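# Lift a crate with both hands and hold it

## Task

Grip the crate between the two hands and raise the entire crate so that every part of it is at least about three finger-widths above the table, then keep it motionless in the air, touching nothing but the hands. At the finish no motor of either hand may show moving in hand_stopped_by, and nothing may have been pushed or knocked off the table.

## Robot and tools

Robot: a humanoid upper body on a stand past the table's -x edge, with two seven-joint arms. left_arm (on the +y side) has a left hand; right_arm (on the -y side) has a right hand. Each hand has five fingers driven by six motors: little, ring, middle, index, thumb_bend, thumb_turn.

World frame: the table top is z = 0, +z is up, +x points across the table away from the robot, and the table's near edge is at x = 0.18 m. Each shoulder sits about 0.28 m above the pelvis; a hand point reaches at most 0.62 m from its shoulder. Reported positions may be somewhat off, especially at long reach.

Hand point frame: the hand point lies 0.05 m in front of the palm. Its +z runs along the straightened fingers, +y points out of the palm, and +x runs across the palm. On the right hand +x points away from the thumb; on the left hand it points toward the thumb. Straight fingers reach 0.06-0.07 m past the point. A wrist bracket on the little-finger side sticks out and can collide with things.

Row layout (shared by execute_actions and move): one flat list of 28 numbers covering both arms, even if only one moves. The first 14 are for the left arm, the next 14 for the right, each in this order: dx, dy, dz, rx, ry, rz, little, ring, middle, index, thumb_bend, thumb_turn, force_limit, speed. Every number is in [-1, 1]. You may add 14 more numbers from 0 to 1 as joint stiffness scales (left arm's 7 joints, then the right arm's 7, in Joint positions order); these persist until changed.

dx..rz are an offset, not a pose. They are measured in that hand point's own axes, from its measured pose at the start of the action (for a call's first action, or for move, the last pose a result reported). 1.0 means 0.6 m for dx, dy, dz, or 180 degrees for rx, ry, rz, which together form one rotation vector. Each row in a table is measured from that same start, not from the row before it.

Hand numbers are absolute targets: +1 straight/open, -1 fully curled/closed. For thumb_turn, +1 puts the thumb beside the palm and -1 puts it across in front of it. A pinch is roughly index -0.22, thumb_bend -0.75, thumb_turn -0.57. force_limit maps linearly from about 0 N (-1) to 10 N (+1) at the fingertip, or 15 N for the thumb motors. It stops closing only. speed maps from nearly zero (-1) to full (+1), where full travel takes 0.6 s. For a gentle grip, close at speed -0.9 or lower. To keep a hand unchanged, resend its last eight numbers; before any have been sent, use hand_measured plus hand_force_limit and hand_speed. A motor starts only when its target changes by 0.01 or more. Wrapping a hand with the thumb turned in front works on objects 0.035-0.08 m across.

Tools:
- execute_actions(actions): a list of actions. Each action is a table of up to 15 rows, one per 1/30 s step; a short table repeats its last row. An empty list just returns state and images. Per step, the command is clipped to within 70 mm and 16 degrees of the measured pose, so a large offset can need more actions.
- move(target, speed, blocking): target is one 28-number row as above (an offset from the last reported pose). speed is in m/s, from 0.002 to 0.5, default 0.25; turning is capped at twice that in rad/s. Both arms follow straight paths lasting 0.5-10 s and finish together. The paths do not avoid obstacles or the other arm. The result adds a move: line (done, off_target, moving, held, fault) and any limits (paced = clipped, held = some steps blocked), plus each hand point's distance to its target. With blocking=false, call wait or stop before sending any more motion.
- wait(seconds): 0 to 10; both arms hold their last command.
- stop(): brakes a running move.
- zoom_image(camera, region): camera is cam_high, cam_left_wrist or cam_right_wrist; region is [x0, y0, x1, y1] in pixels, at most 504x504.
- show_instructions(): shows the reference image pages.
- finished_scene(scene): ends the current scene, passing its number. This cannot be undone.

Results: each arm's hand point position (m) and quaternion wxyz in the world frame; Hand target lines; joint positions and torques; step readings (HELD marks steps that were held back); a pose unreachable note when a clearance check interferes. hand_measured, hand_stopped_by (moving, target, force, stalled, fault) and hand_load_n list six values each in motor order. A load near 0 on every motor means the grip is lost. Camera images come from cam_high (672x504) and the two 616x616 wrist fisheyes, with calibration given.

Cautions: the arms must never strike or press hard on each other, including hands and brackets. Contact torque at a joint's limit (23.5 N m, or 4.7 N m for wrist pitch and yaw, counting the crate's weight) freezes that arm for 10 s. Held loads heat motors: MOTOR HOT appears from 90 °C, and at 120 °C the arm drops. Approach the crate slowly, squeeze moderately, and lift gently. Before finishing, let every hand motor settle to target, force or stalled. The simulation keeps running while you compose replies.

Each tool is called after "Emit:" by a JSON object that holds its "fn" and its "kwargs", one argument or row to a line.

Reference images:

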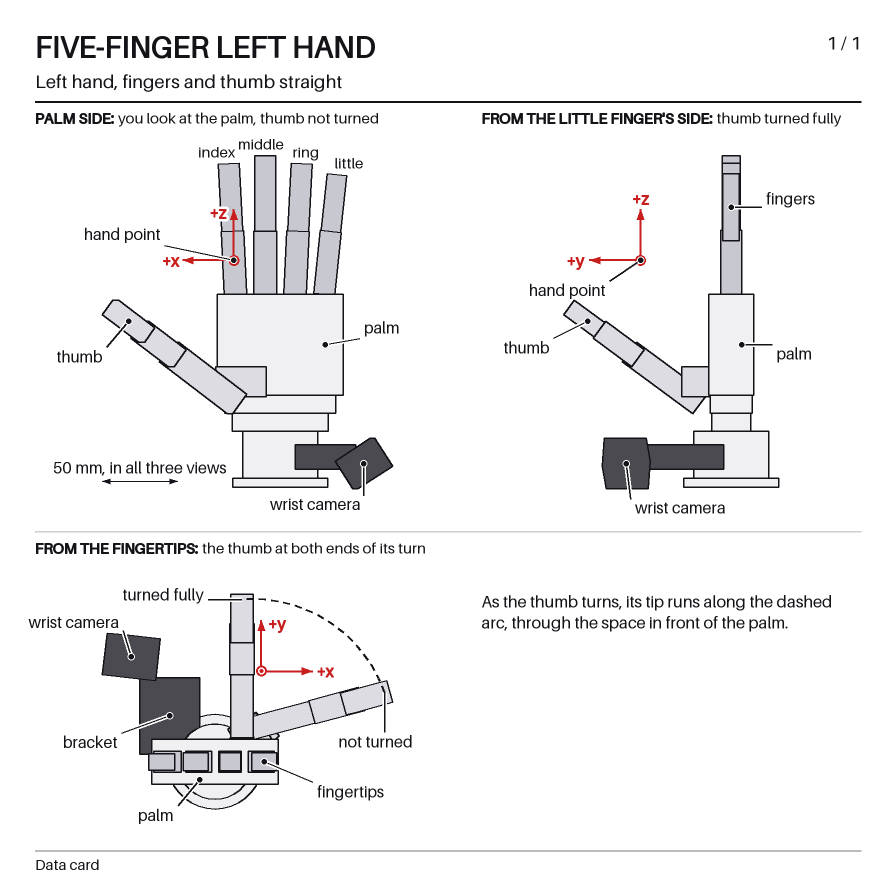

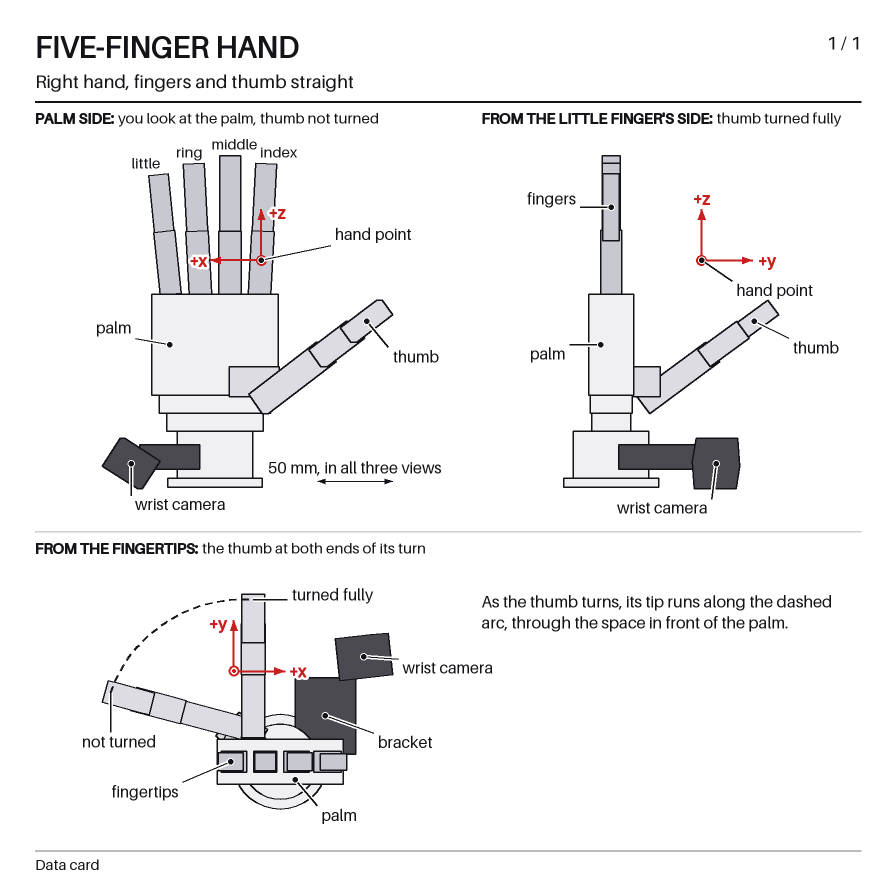

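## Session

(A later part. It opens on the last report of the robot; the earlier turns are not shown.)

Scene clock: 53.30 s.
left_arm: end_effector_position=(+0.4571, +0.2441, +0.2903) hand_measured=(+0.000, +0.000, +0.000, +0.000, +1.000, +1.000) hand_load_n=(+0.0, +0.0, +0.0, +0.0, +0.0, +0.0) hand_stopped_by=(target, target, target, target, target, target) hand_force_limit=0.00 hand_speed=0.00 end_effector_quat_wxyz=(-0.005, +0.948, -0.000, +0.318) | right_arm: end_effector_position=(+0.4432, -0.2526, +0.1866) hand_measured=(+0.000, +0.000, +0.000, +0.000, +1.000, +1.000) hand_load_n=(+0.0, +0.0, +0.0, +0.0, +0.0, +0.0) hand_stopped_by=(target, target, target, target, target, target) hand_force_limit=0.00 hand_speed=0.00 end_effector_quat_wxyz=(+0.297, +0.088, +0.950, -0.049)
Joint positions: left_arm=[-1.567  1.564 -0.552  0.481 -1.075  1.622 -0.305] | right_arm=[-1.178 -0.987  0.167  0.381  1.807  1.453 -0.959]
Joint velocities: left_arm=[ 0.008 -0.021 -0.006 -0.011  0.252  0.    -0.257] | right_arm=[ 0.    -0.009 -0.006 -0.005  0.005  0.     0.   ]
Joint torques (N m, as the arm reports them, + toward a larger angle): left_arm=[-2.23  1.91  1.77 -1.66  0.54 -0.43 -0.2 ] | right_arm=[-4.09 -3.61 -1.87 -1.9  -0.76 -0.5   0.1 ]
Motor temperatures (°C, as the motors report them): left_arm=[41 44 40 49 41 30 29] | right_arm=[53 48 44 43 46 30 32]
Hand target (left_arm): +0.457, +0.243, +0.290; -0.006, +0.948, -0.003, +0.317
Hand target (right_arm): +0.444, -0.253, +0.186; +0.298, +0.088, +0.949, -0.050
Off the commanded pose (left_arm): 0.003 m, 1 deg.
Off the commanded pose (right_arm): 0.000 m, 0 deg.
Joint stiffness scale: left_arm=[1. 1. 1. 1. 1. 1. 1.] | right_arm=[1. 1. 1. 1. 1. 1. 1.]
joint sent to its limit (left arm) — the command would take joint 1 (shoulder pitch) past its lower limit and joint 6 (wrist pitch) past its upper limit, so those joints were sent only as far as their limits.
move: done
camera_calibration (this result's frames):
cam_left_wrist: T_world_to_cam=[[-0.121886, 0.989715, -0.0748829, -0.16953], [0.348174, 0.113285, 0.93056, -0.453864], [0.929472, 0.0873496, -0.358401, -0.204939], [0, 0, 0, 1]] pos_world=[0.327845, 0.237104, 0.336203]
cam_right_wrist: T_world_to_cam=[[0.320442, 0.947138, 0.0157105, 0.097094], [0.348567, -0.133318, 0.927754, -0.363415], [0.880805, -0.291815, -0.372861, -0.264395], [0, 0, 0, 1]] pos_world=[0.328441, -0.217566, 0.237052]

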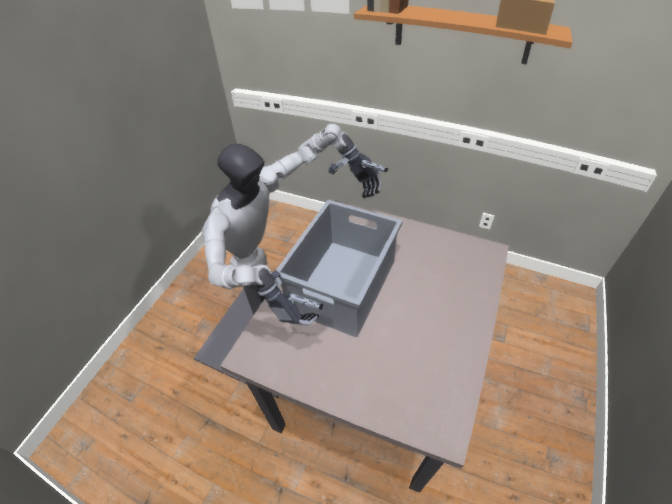

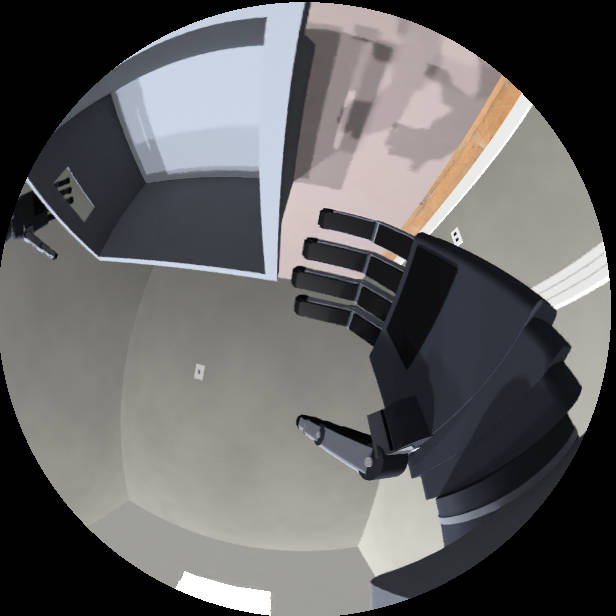

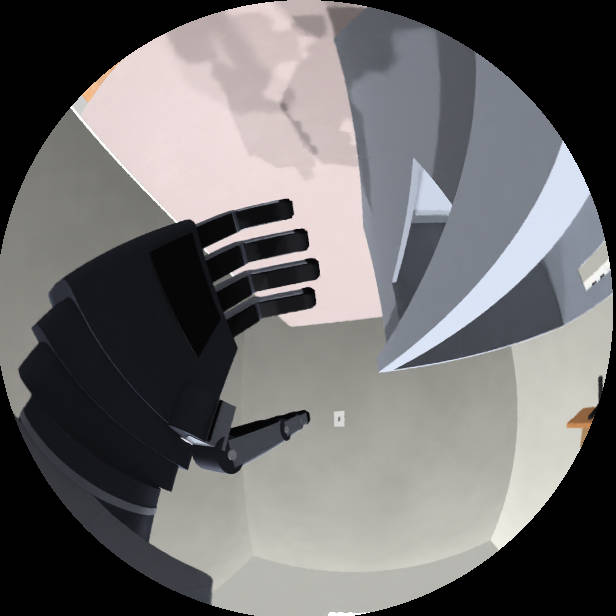

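Emit:
{"fn": "move", "kwargs": {
  "target": [-0.085,0.01,0.135,0,-0.05,0,-0.15,-0.15,-0.03,0.12,1,1,0,0,-0.032,0.04,0.003,-0.047,0.04,-0.044,-0.15,-0.15,-0.03,0.12,1,1,0,0],
  "speed": 0.1
}}

Emit:
{"fn": "zoom_image", "kwargs": {
  "camera": "cam_high",
  "region": [240,160,430,350]
}}

Scene clock: 58.83 s.
left_arm: end_effector_position=(+0.4650, +0.2337, +0.1950) hand_measured=(-0.150, -0.150, -0.030, +0.120, +1.000, +1.000) hand_load_n=(+0.0, +0.0, +0.0, +0.0, +0.0, +0.0) hand_stopped_by=(target, target, target, target, target, target) hand_force_limit=0.00 hand_speed=0.00 end_effector_quat_wxyz=(-0.000, +0.970, -0.005, +0.243) | right_arm: end_effector_position=(+0.4652, -0.2294, +0.1939) hand_measured=(-0.150, -0.150, -0.030, +0.120, +1.000, +1.000) hand_load_n=(+0.0, +0.0, +0.0, +0.0, +0.0, +0.0) hand_stopped_by=(target, target, target, target, target, target) hand_force_limit=0.00 hand_speed=0.00 end_effector_quat_wxyz=(+0.253, -0.004, +0.967, +0.003)
Joint positions: left_arm=[-1.245  1.414 -0.462  0.536 -1.188  1.49  -0.147] | right_arm=[-1.588 -0.875  0.559  0.753  0.755  1.482  0.323]
Joint velocities: left_arm=[-0.003 -0.006 -0.011  0.002 -0.002  0.     0.   ] | right_arm=[ 0.005  0.11  -0.13   0.031 -0.577  0.063  0.433]
Joint torques (N m, as the arm reports them, + toward a larger angle): left_arm=[-2.35  3.3   2.05 -1.38  0.5  -0.51 -0.06] | right_arm=[-4.95 -2.54 -1.6  -1.56 -0.97 -0.34  0.18]
Motor temperatures (°C, as the motors report them): left_arm=[42 44 40 49 41 30 29] | right_arm=[53 48 44 43 46 30 32]
Hand target (left_arm): +0.465, +0.236, +0.195; -0.003, +0.970, -0.003, +0.243
Hand target (right_arm): +0.465, -0.229, +0.194; +0.251, -0.004, +0.968, +0.004
Off the commanded pose (left_arm): 0.005 m, 1 deg.
Off the commanded pose (right_arm): 0.003 m, 2 deg.
Joint stiffness scale: left_arm=[1. 1. 1. 1. 1. 1. 1.] | right_arm=[1. 1. 1. 1. 1. 1. 1.]
joint sent to its limit (right arm) — the command would take joint 1 (shoulder pitch) past its lower limit, so that joint was sent only as far as its limit.
move: off_target (left_arm)
camera_calibration (this result's frames):
cam_left_wrist: T_world_to_cam=[[-0.121888, 0.990564, -0.0626539, -0.167955], [0.491233, 0.115056, 0.863396, -0.420589], [0.862458, 0.0744596, -0.500622, -0.183589], [0, 0, 0, 1]] pos_world=[0.344473, 0.228432, 0.260703]
cam_right_wrist: T_world_to_cam=[[0.122861, 0.991319, 0.0468161, 0.163931], [0.457694, -0.0984561, 0.883642, -0.409004], [0.88058, -0.0871376, -0.465817, -0.209224], [0, 0, 0, 1]] pos_world=[0.351296, -0.221009, 0.256278]

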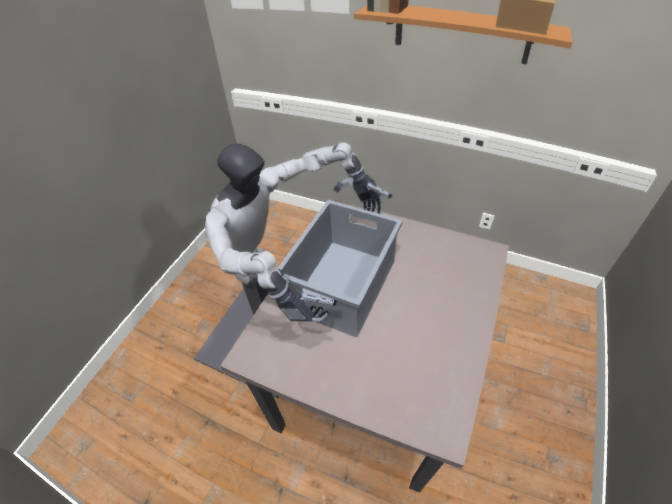

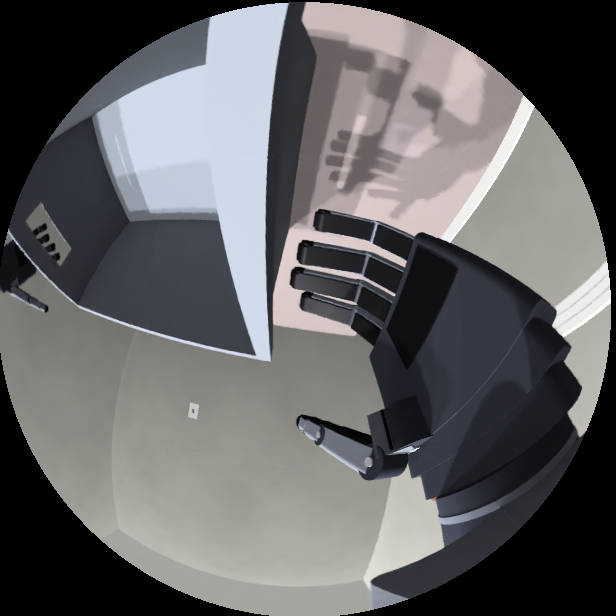

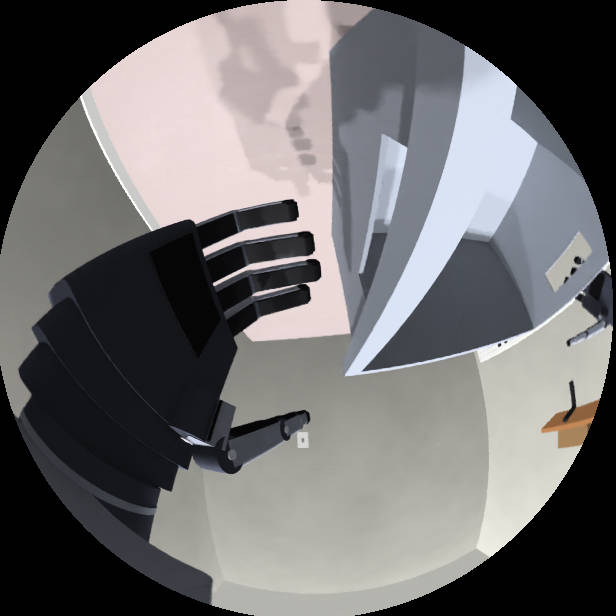

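Region (240, 160, 430, 350) of cam_high's 672x504 image, scaled by 2.653, with more detail than that image has.

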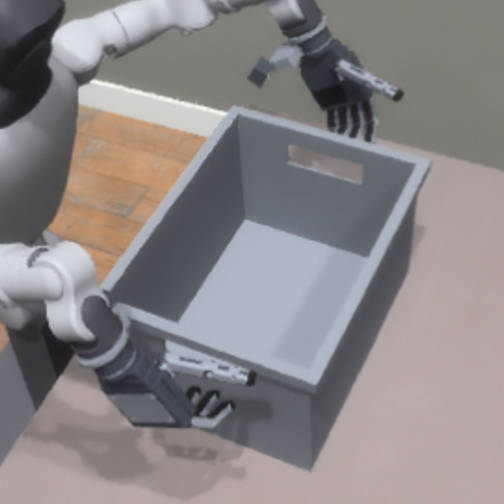

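Emit:
{"fn": "move", "kwargs": {
  "target": [-0.004,0.065,0.008,0,0,0,-0.15,-0.15,-0.03,0.12,1,1,0,0,0.022,0.075,-0.012,0,0,0,-0.15,-0.15,-0.03,0.12,1,1,0,0],
  "speed": 0.05
}}

Scene clock: 62.77 s.
left_arm: end_effector_position=(+0.4651, +0.2009, +0.1904) hand_measured=(-0.150, -0.150, -0.030, +0.120, +1.000, +1.000) hand_load_n=(+0.0, +0.0, +0.0, +0.5, +0.0, +0.0) hand_stopped_by=(target, target, target, target, target, target) hand_force_limit=0.00 hand_speed=0.00 end_effector_quat_wxyz=(-0.011, +0.970, -0.002, +0.244) | right_arm: end_effector_position=(+0.4493, -0.1876, +0.1948) hand_measured=(-0.150, -0.150, -0.030, +0.120, +1.000, +1.000) hand_load_n=(+0.0, +0.0, +0.0, +0.0, +0.0, +0.0) hand_stopped_by=(target, target, target, target, target, target) hand_force_limit=0.00 hand_speed=0.00 end_effector_quat_wxyz=(+0.248, +0.006, +0.969, +0.004)
Joint positions: left_arm=[-1.124  1.265 -0.124  0.493 -1.671  1.621  0.61 ] | right_arm=[-1.46  -0.859  0.342  0.621  1.762  1.588 -0.827]
Joint velocities: left_arm=[ 0.011  0.     0.006  0.    -0.009  0.     0.004] | right_arm=[ 0.04   0.008 -0.023 -0.023  0.222 -0.026 -0.26 ]
Joint torques (N m, as the arm reports them, + toward a larger angle): left_arm=[-2.31  2.82  2.54 -2.39 -0.8  -0.47 -0.2 ] | right_arm=[-4.57 -2.64 -1.8  -1.9  -0.32 -0.48 -0.11]
Motor temperatures (°C, as the motors report them): left_arm=[42 45 40 49 41 30 29] | right_arm=[54 48 44 43 46 30 32]
Hand target (left_arm): +0.465, +0.195, +0.191; -0.001, +0.970, -0.006, +0.245
Hand target (right_arm): +0.449, -0.186, +0.195; +0.249, +0.006, +0.968, +0.006
Off the commanded pose (left_arm): 0.006 m, 1 deg.
Off the commanded pose (right_arm): 0.003 m, 1 deg.
Joint stiffness scale: left_arm=[1. 1. 1. 1. 1. 1. 1.] | right_arm=[1. 1. 1. 1. 1. 1. 1.]
move: off_target (left_arm)
camera_calibration (this result's frames):
cam_left_wrist: T_world_to_cam=[[-0.132434, 0.990224, -0.043798, -0.134361], [0.486874, 0.103477, 0.867321, -0.409355], [0.863374, 0.0935392, -0.495818, -0.188771], [0, 0, 0, 1]] pos_world=[0.34449, 0.193064, 0.255561]
cam_right_wrist: T_world_to_cam=[[0.141873, 0.98856, 0.0511999, 0.114458], [0.464965, -0.112213, 0.878189, -0.403163], [0.873887, -0.100785, -0.475566, -0.188755], [0, 0, 0, 1]] pos_world=[0.33617, -0.177412, 0.258428]

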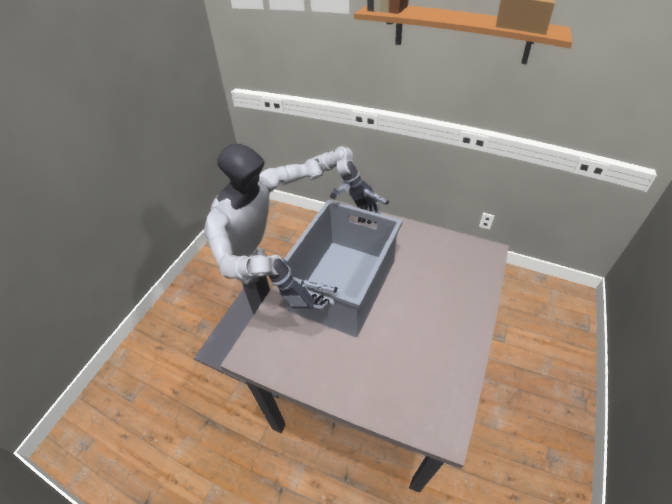

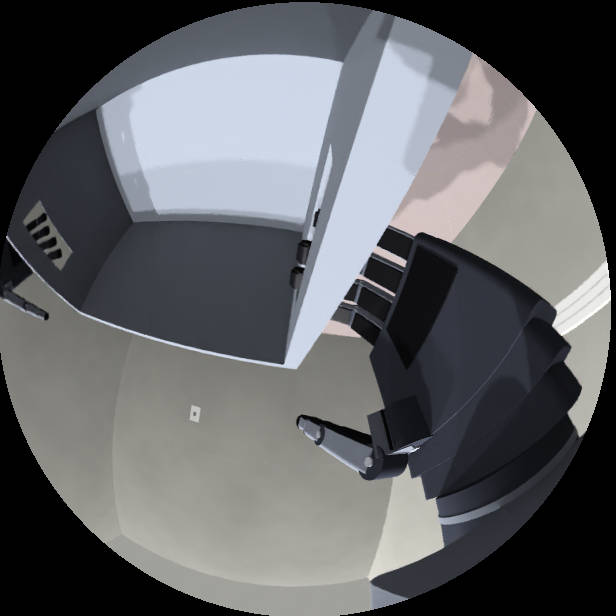

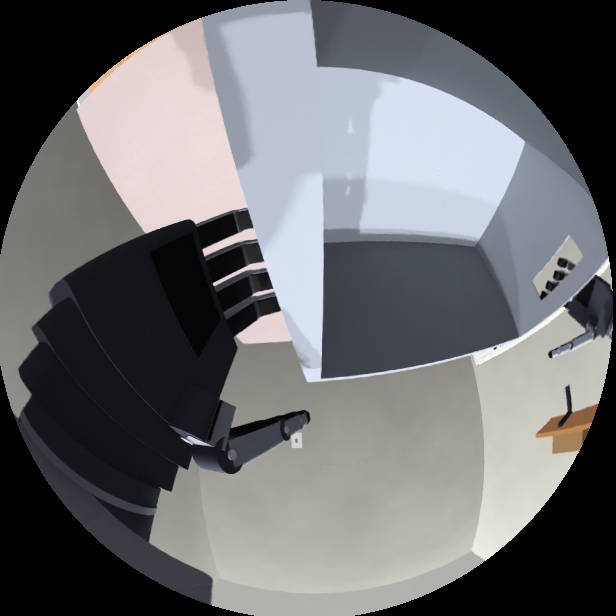

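Emit:
{"fn": "move", "kwargs": {
  "target": [-0.027,0.015,0.007,0,0,0,-0.15,-0.15,-0.03,0.12,1,1,0,0,0.004,0.035,0.007,0,0,0,-0.15,-0.15,-0.03,0.12,1,1,0,0],
  "speed": 0.04
}}

Emit:
{"fn": "move", "kwargs": {
  "target": [0,0,0,0,0,0,-0.6,-0.6,-0.5,-0.4,1,1,-0.3,-0.6,0,0,0,0,0,0,-0.6,-0.6,-0.5,-0.4,1,1,-0.3,-0.6]
}}

Scene clock: 67.07 s.
left_arm: end_effector_position=(+0.4555, +0.1934, +0.1835) hand_measured=(-0.150, -0.150, -0.030, +0.120, +1.000, +1.000) hand_load_n=(-1.0, +0.0, +0.0, +0.0, +0.0, +0.0) hand_stopped_by=(target, target, target, target, target, target) hand_force_limit=0.00 hand_speed=0.00 end_effector_quat_wxyz=(-0.009, +0.968, -0.002, +0.252) | right_arm: end_effector_position=(+0.4499, -0.1837, +0.1907) hand_measured=(-0.150, -0.150, -0.030, +0.120, +1.000, +1.000) hand_load_n=(-1.0, +0.0, +0.0, +0.0, +0.0, +0.0) hand_stopped_by=(target, target, target, target, target, target) hand_force_limit=0.00 hand_speed=0.00 end_effector_quat_wxyz=(+0.248, +0.013, +0.968, -0.018)
Joint positions: left_arm=[-0.961  1.288 -0.066  0.378 -1.951  1.539  0.839] | right_arm=[-1.425 -0.814  0.309  0.605  1.967  1.566 -1.13 ]
Joint velocities: left_arm=[ 0.015 -0.029  0.049  0.    -0.012  0.     0.043] | right_arm=[ 0.029  0.075 -0.169  0.031 -0.002  0.082 -0.154]
Joint torques (N m, as the arm reports them, + toward a larger angle): left_arm=[-1.67  3.43  2.12 -2.25 -0.38 -0.21  0.14] | right_arm=[-4.48 -1.01 -1.77 -1.79 -0.01 -0.34  0.69]
Motor temperatures (°C, as the motors report them): left_arm=[43 45 41 49 41 30 28] | right_arm=[55 47 44 43 46 30 32]
Hand target (left_arm): +0.453, +0.192, +0.179; -0.008, +0.969, -0.006, +0.245
Hand target (right_arm): +0.448, -0.167, +0.190; +0.244, +0.002, +0.970, +0.008
Off the commanded pose (left_arm): 0.005 m, 1 deg.
Off the commanded pose (right_arm): 0.017 m, 3 deg.
Joint stiffness scale: left_arm=[1. 1. 1. 1. 1. 1. 1.] | right_arm=[1. 1. 1. 1. 1. 1. 1.]
joint sent to its limit (left arm) — the command would take joint 5 (wrist roll) past its lower limit, so that joint was sent only as far as its limit.
joint sent to its limit (right arm) — the command would take joint 5 (wrist roll) past its upper limit, so that joint was sent only as far as its limit.
move: off_target (left_arm, right_arm)
camera_calibration (this result's frames):
cam_left_wrist: T_world_to_cam=[[-0.12919, 0.990377, -0.0496394, -0.12893], [0.473483, 0.105593, 0.874451, -0.393464], [0.871277, 0.0894673, -0.482568, -0.188392], [0, 0, 0, 1]] pos_world=[0.333784, 0.186092, 0.246753]
cam_right_wrist: T_world_to_cam=[[0.167642, 0.985767, 0.012633, 0.106014], [0.462379, -0.0899379, 0.882109, -0.394947], [0.87069, -0.142037, -0.470875, -0.19791], [0, 0, 0, 1]] pos_world=[0.337162, -0.168136, 0.253857]

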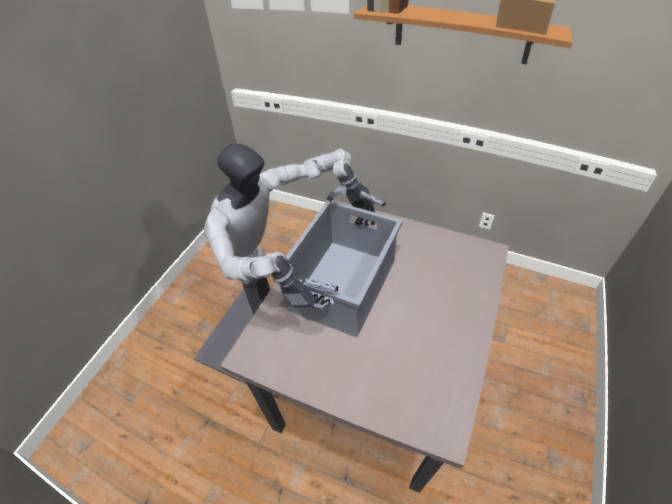

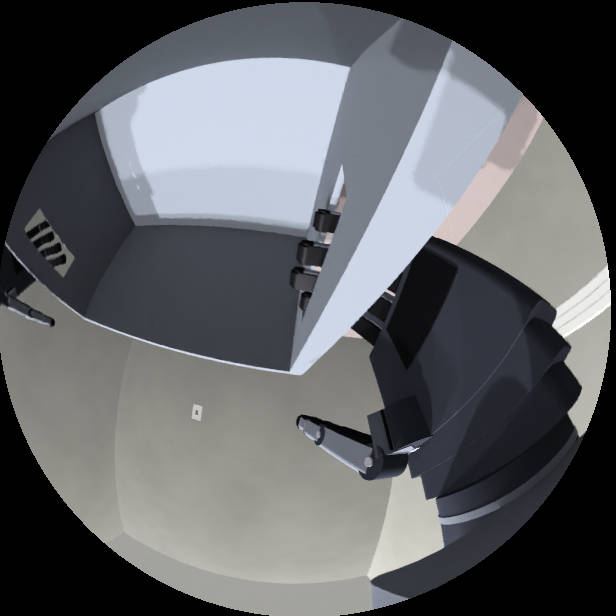

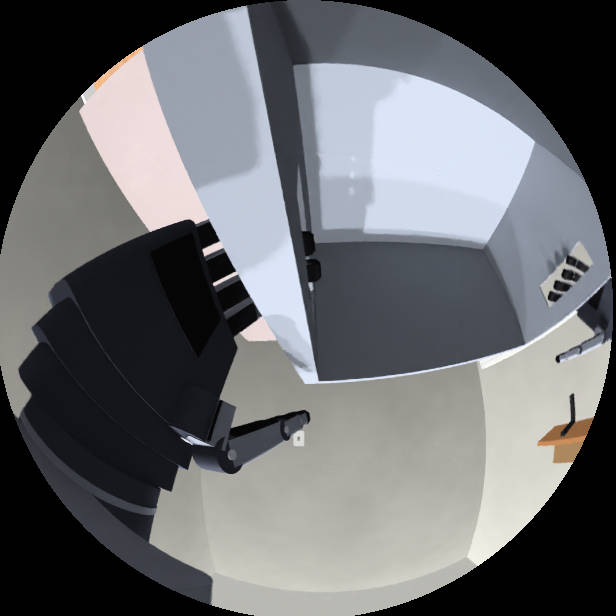

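Scene clock: 68.37 s.
left_arm: end_effector_position=(+0.4561, +0.1851, +0.1848) hand_measured=(-0.600, -0.600, -0.426, -0.188, +1.000, +1.000) hand_load_n=(+0.0, +0.0, +2.0, +1.0, +0.0, +0.0) hand_stopped_by=(target, target, force, force, target, target) hand_force_limit=-0.30 hand_speed=-0.60 end_effector_quat_wxyz=(+0.011, +0.968, -0.004, +0.253) | right_arm: end_effector_position=(+0.4501, -0.1728, +0.1945) hand_measured=(-0.600, -0.600, -0.500, -0.400, +1.000, +1.000) hand_load_n=(+0.0, +0.0, +0.0, +2.5, +0.0, +0.0) hand_stopped_by=(target, target, target, force, target, target) hand_force_limit=-0.30 hand_speed=-0.60 end_effector_quat_wxyz=(+0.249, +0.012, +0.968, +0.008)
Joint positions: left_arm=[-0.963  1.284 -0.074  0.381 -1.955  1.526  0.804] | right_arm=[-1.427 -0.812  0.314  0.609  1.99   1.552 -1.098]
Joint velocities: left_arm=[ 0.009  0.009 -0.005  0.008  0.003 -0.01  -0.012] | right_arm=[ 0.005 -0.015  0.034  0.    -0.014 -0.02   0.034]
Joint torques (N m, as the arm reports them, + toward a larger angle): left_arm=[-3.42  4.83  2.91 -2.39 -1.65 -1.03 -0.44] | right_arm=[-5.99 -3.71 -2.51 -2.41 -0.2  -0.81  0.25]
Motor temperatures (°C, as the motors report them): left_arm=[43 45 41 49 41 30 28] | right_arm=[56 47 44 43 46 30 32]
Hand target (left_arm): +0.455, +0.193, +0.184; -0.008, +0.968, -0.003, +0.252
Hand target (right_arm): +0.450, -0.184, +0.191; +0.248, +0.013, +0.968, -0.018
Off the commanded pose (left_arm): 0.008 m, 2 deg.
Off the commanded pose (right_arm): 0.012 m, 3 deg.
Joint stiffness scale: left_arm=[1. 1. 1. 1. 1. 1. 1.] | right_arm=[1. 1. 1. 1. 1. 1. 1.]
move: off_target (left_arm, right_arm)
camera_calibration (this result's frames):
cam_left_wrist: T_world_to_cam=[[-0.116514, 0.989292, -0.087892, -0.119133], [0.474001, 0.133155, 0.870398, -0.398627], [0.872782, 0.0597528, -0.48444, -0.182361], [0, 0, 0, 1]] pos_world=[0.33423, 0.181833, 0.24815]
cam_right_wrist: T_world_to_cam=[[0.151208, 0.986459, 0.0635198, 0.0927583], [0.461306, -0.127251, 0.878068, -0.402543], [0.874261, -0.103469, -0.474301, -0.189032], [0, 0, 0, 1]] pos_world=[0.336933, -0.162285, 0.25791]

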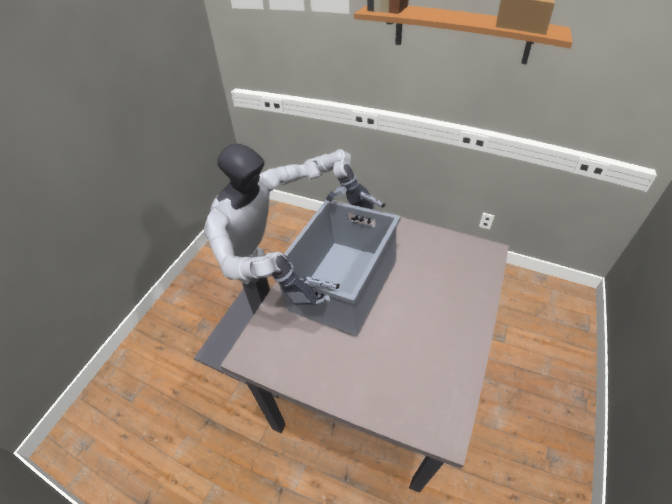

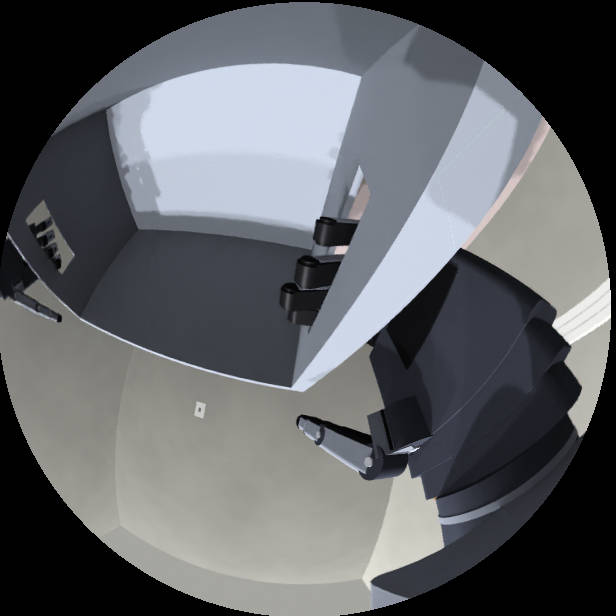

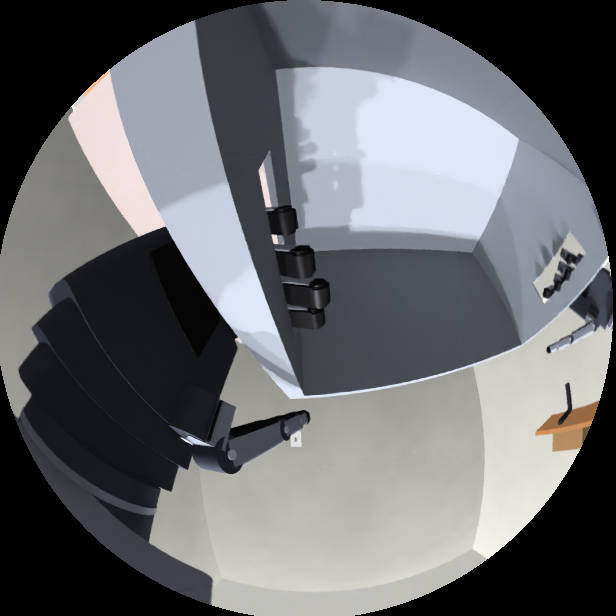

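Emit:
{"fn": "move", "kwargs": {
  "target": [0.115,0.012,-0.2,0,0.07,0,-0.6,-0.6,-0.5,-0.4,1,1,-0.3,-0.6,-0.115,0.012,-0.2,0,-0.07,0,-0.6,-0.6,-0.5,-0.4,1,1,-0.3,-0.6],
  "speed": 0.07
}}

Scene clock: 73.70 s.
left_arm: end_effector_position=(+0.4598, +0.1737, +0.3280) hand_measured=(-0.600, -0.600, -0.426, -0.188, +1.000, +1.000) hand_load_n=(+0.0, +0.5, +1.5, +0.5, +0.0, +0.0) hand_stopped_by=(target, target, force, force, target, target) hand_force_limit=-0.30 hand_speed=-0.60 end_effector_quat_wxyz=(+0.051, +0.927, -0.037, +0.370) | right_arm: end_effector_position=(+0.4533, -0.1573, +0.3389) hand_measured=(-0.600, -0.600, -0.500, -0.400, +1.000, +1.000) hand_load_n=(+0.0, +0.0, +0.0, +1.5, +0.0, +0.0) hand_stopped_by=(target, target, target, force, target, target) hand_force_limit=-0.30 hand_speed=-0.60 end_effector_quat_wxyz=(+0.424, -0.025, +0.902, +0.080)
Joint positions: left_arm=[-1.569  1.513 -0.421  0.496 -1.955  1.61   0.545] | right_arm=[-1.589 -0.938  0.138  0.48   1.99   1.578 -0.941]
Joint velocities: left_arm=[ 0.003 -0.009  0.009  0.     0.006  0.     0.   ] | right_arm=[-0.008 -0.012 -0.005 -0.002 -0.006  0.    -0.006]
Joint torques (N m, as the arm reports them, + toward a larger angle): left_arm=[-3.57  3.16  3.19 -0.97 -1.35 -1.3   0.21] | right_arm=[-6.02 -4.09 -3.43 -1.99  0.18 -1.45 -0.41]
Motor temperatures (°C, as the motors report them): left_arm=[44 47 41 49 41 31 28] | right_arm=[59 48 44 44 47 31 32]
Hand target (left_arm): +0.458, +0.185, +0.323; +0.026, +0.930, -0.031, +0.365
Hand target (right_arm): +0.453, -0.168, +0.335; +0.422, -0.021, +0.905, +0.053
Off the commanded pose (left_arm): 0.009 m, 6 deg.
Off the commanded pose (right_arm): 0.013 m, 13 deg.
Joint stiffness scale: left_arm=[1. 1. 1. 1. 1. 1. 1.] | right_arm=[1. 1. 1. 1. 1. 1. 1.]
joint sent to its limit (left arm) — the command would take joint 1 (shoulder pitch) past its lower limit, joint 5 (wrist roll) past its lower limit and joint 6 (wrist pitch) past its upper limit, so those joints were sent only as far as their limits.
joint sent to its limit (right arm) — the command would take joint 1 (shoulder pitch) past its lower limit, joint 5 (wrist roll) past its upper limit and joint 6 (wrist pitch) past its upper limit, so those joints were sent only as far as their limits.
move: off_target (left_arm, right_arm)
camera_calibration (this result's frames):
cam_left_wrist: T_world_to_cam=[[-0.00260936, 0.986281, -0.165056, -0.121321], [0.256821, 0.160182, 0.953092, -0.455454], [0.966456, -0.039903, -0.253715, -0.217064], [0, 0, 0, 1]] pos_world=[0.326436, 0.183951, 0.358992]
cam_right_wrist: T_world_to_cam=[[-0.00436452, 0.977689, 0.210014, 0.0873683], [0.12736, -0.207762, 0.969853, -0.421303], [0.991847, 0.0309802, -0.123611, -0.272741], [0, 0, 0, 1]] pos_world=[0.324555, -0.1645, 0.356539]

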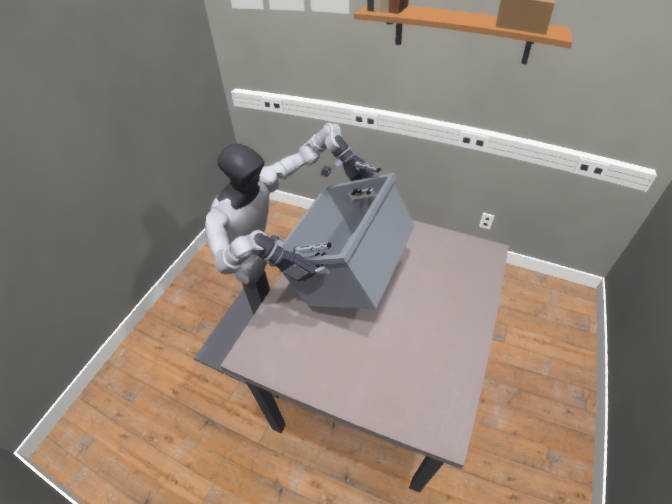

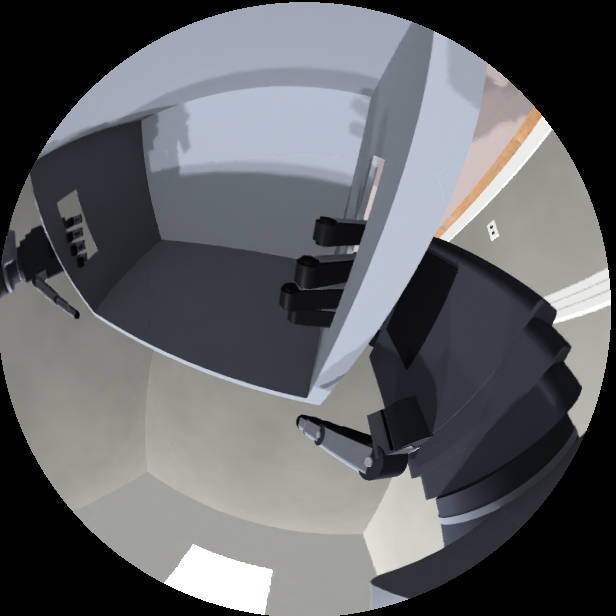

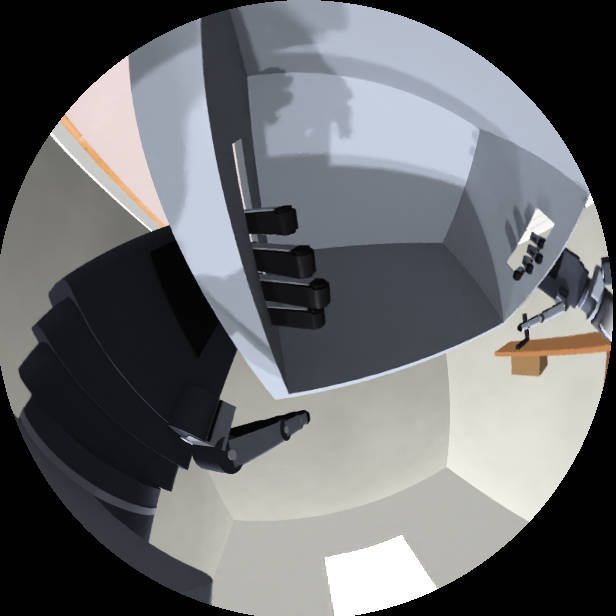

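Emit:
{"fn": "wait", "kwargs": {
  "seconds": 1
}}

Scene clock: 76.07 s.
left_arm: end_effector_position=(+0.4598, +0.1737, +0.3279) hand_measured=(-0.600, -0.600, -0.426, -0.188, +1.000, +1.000) hand_load_n=(+0.0, +0.5, +1.5, +0.5, +0.0, +0.0) hand_stopped_by=(target, target, force, force, target, target) hand_force_limit=-0.30 hand_speed=-0.60 end_effector_quat_wxyz=(+0.051, +0.927, -0.037, +0.370) | right_arm: end_effector_position=(+0.4534, -0.1574, +0.3389) hand_measured=(-0.600, -0.600, -0.500, -0.400, +1.000, +1.000) hand_load_n=(+0.0, +0.0, +0.0, +1.5, +0.0, +0.0) hand_stopped_by=(target, target, target, force, target, target) hand_force_limit=-0.30 hand_speed=-0.60 end_effector_quat_wxyz=(+0.424, -0.025, +0.902, +0.080)
Joint positions: left_arm=[-1.569  1.513 -0.421  0.496 -1.955  1.61   0.545] | right_arm=[-1.589 -0.938  0.138  0.48   1.99   1.578 -0.941]
Joint velocities: left_arm=[-0.006  0.006  0.     0.005  0.     0.     0.   ] | right_arm=[-0.011  0.    -0.006  0.002 -0.009  0.     0.   ]
Joint torques (N m, as the arm reports them, + toward a larger angle): left_arm=[-3.39  3.46  3.16 -1.34 -1.66 -1.32  0.22] | right_arm=[-6.05 -4.06 -3.4  -2.01  0.17 -1.44 -0.41]
Motor temperatures (°C, as the motors report them): left_arm=[45 47 42 49 41 32 28] | right_arm=[60 48 45 44 47 33 32]
Hand target (left_arm): +0.458, +0.185, +0.323; +0.026, +0.930, -0.031, +0.365
Hand target (right_arm): +0.453, -0.168, +0.335; +0.422, -0.021, +0.905, +0.053
Off the commanded pose (left_arm): 0.009 m, 6 deg.
Off the commanded pose (right_arm): 0.013 m, 13 deg.
Joint stiffness scale: left_arm=[1. 1. 1. 1. 1. 1. 1.] | right_arm=[1. 1. 1. 1. 1. 1. 1.]
wait: 1.00 s; at rest from the start
camera_calibration (this result's frames):
cam_left_wrist: T_world_to_cam=[[-0.00246335, 0.986317, -0.164844, -0.12147], [0.257189, 0.159925, 0.953036, -0.455461], [0.966358, -0.0400484, -0.254063, -0.216832], [0, 0, 0, 1]] pos_world=[0.326377, 0.183964, 0.358958]
cam_right_wrist: T_world_to_cam=[[-0.00418743, 0.977723, 0.20986, 0.0873897], [0.127324, -0.207632, 0.969885, -0.421274], [0.991852, 0.0307814, -0.123618, -0.272788], [0, 0, 0, 1]] pos_world=[0.324569, -0.164516, 0.356527]

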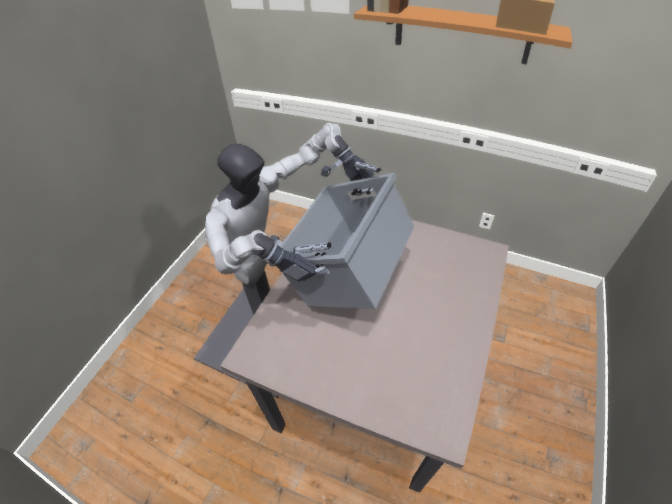

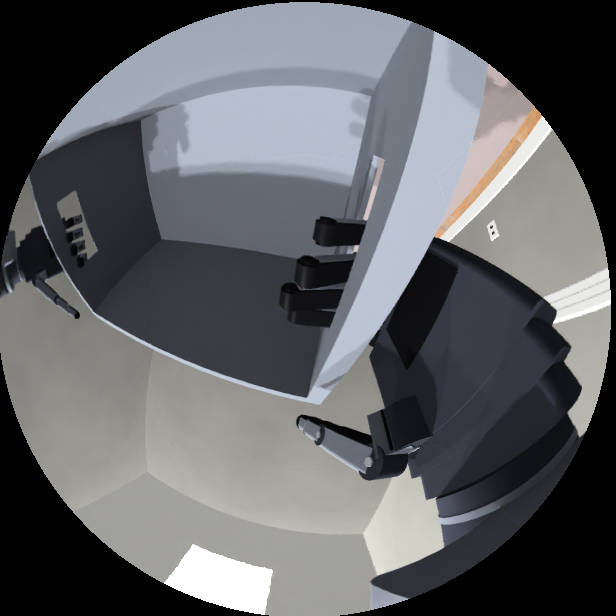

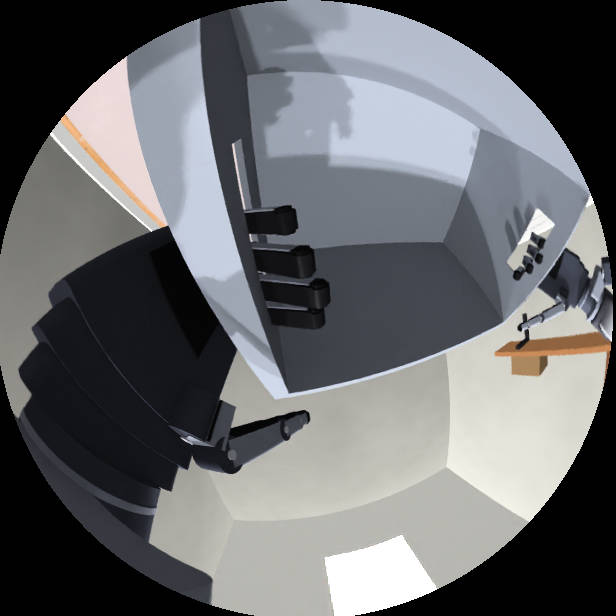

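Emit:
{"fn": "finished_scene", "kwargs": {
  "scene": 1
}}

The scene is finished: the task was done.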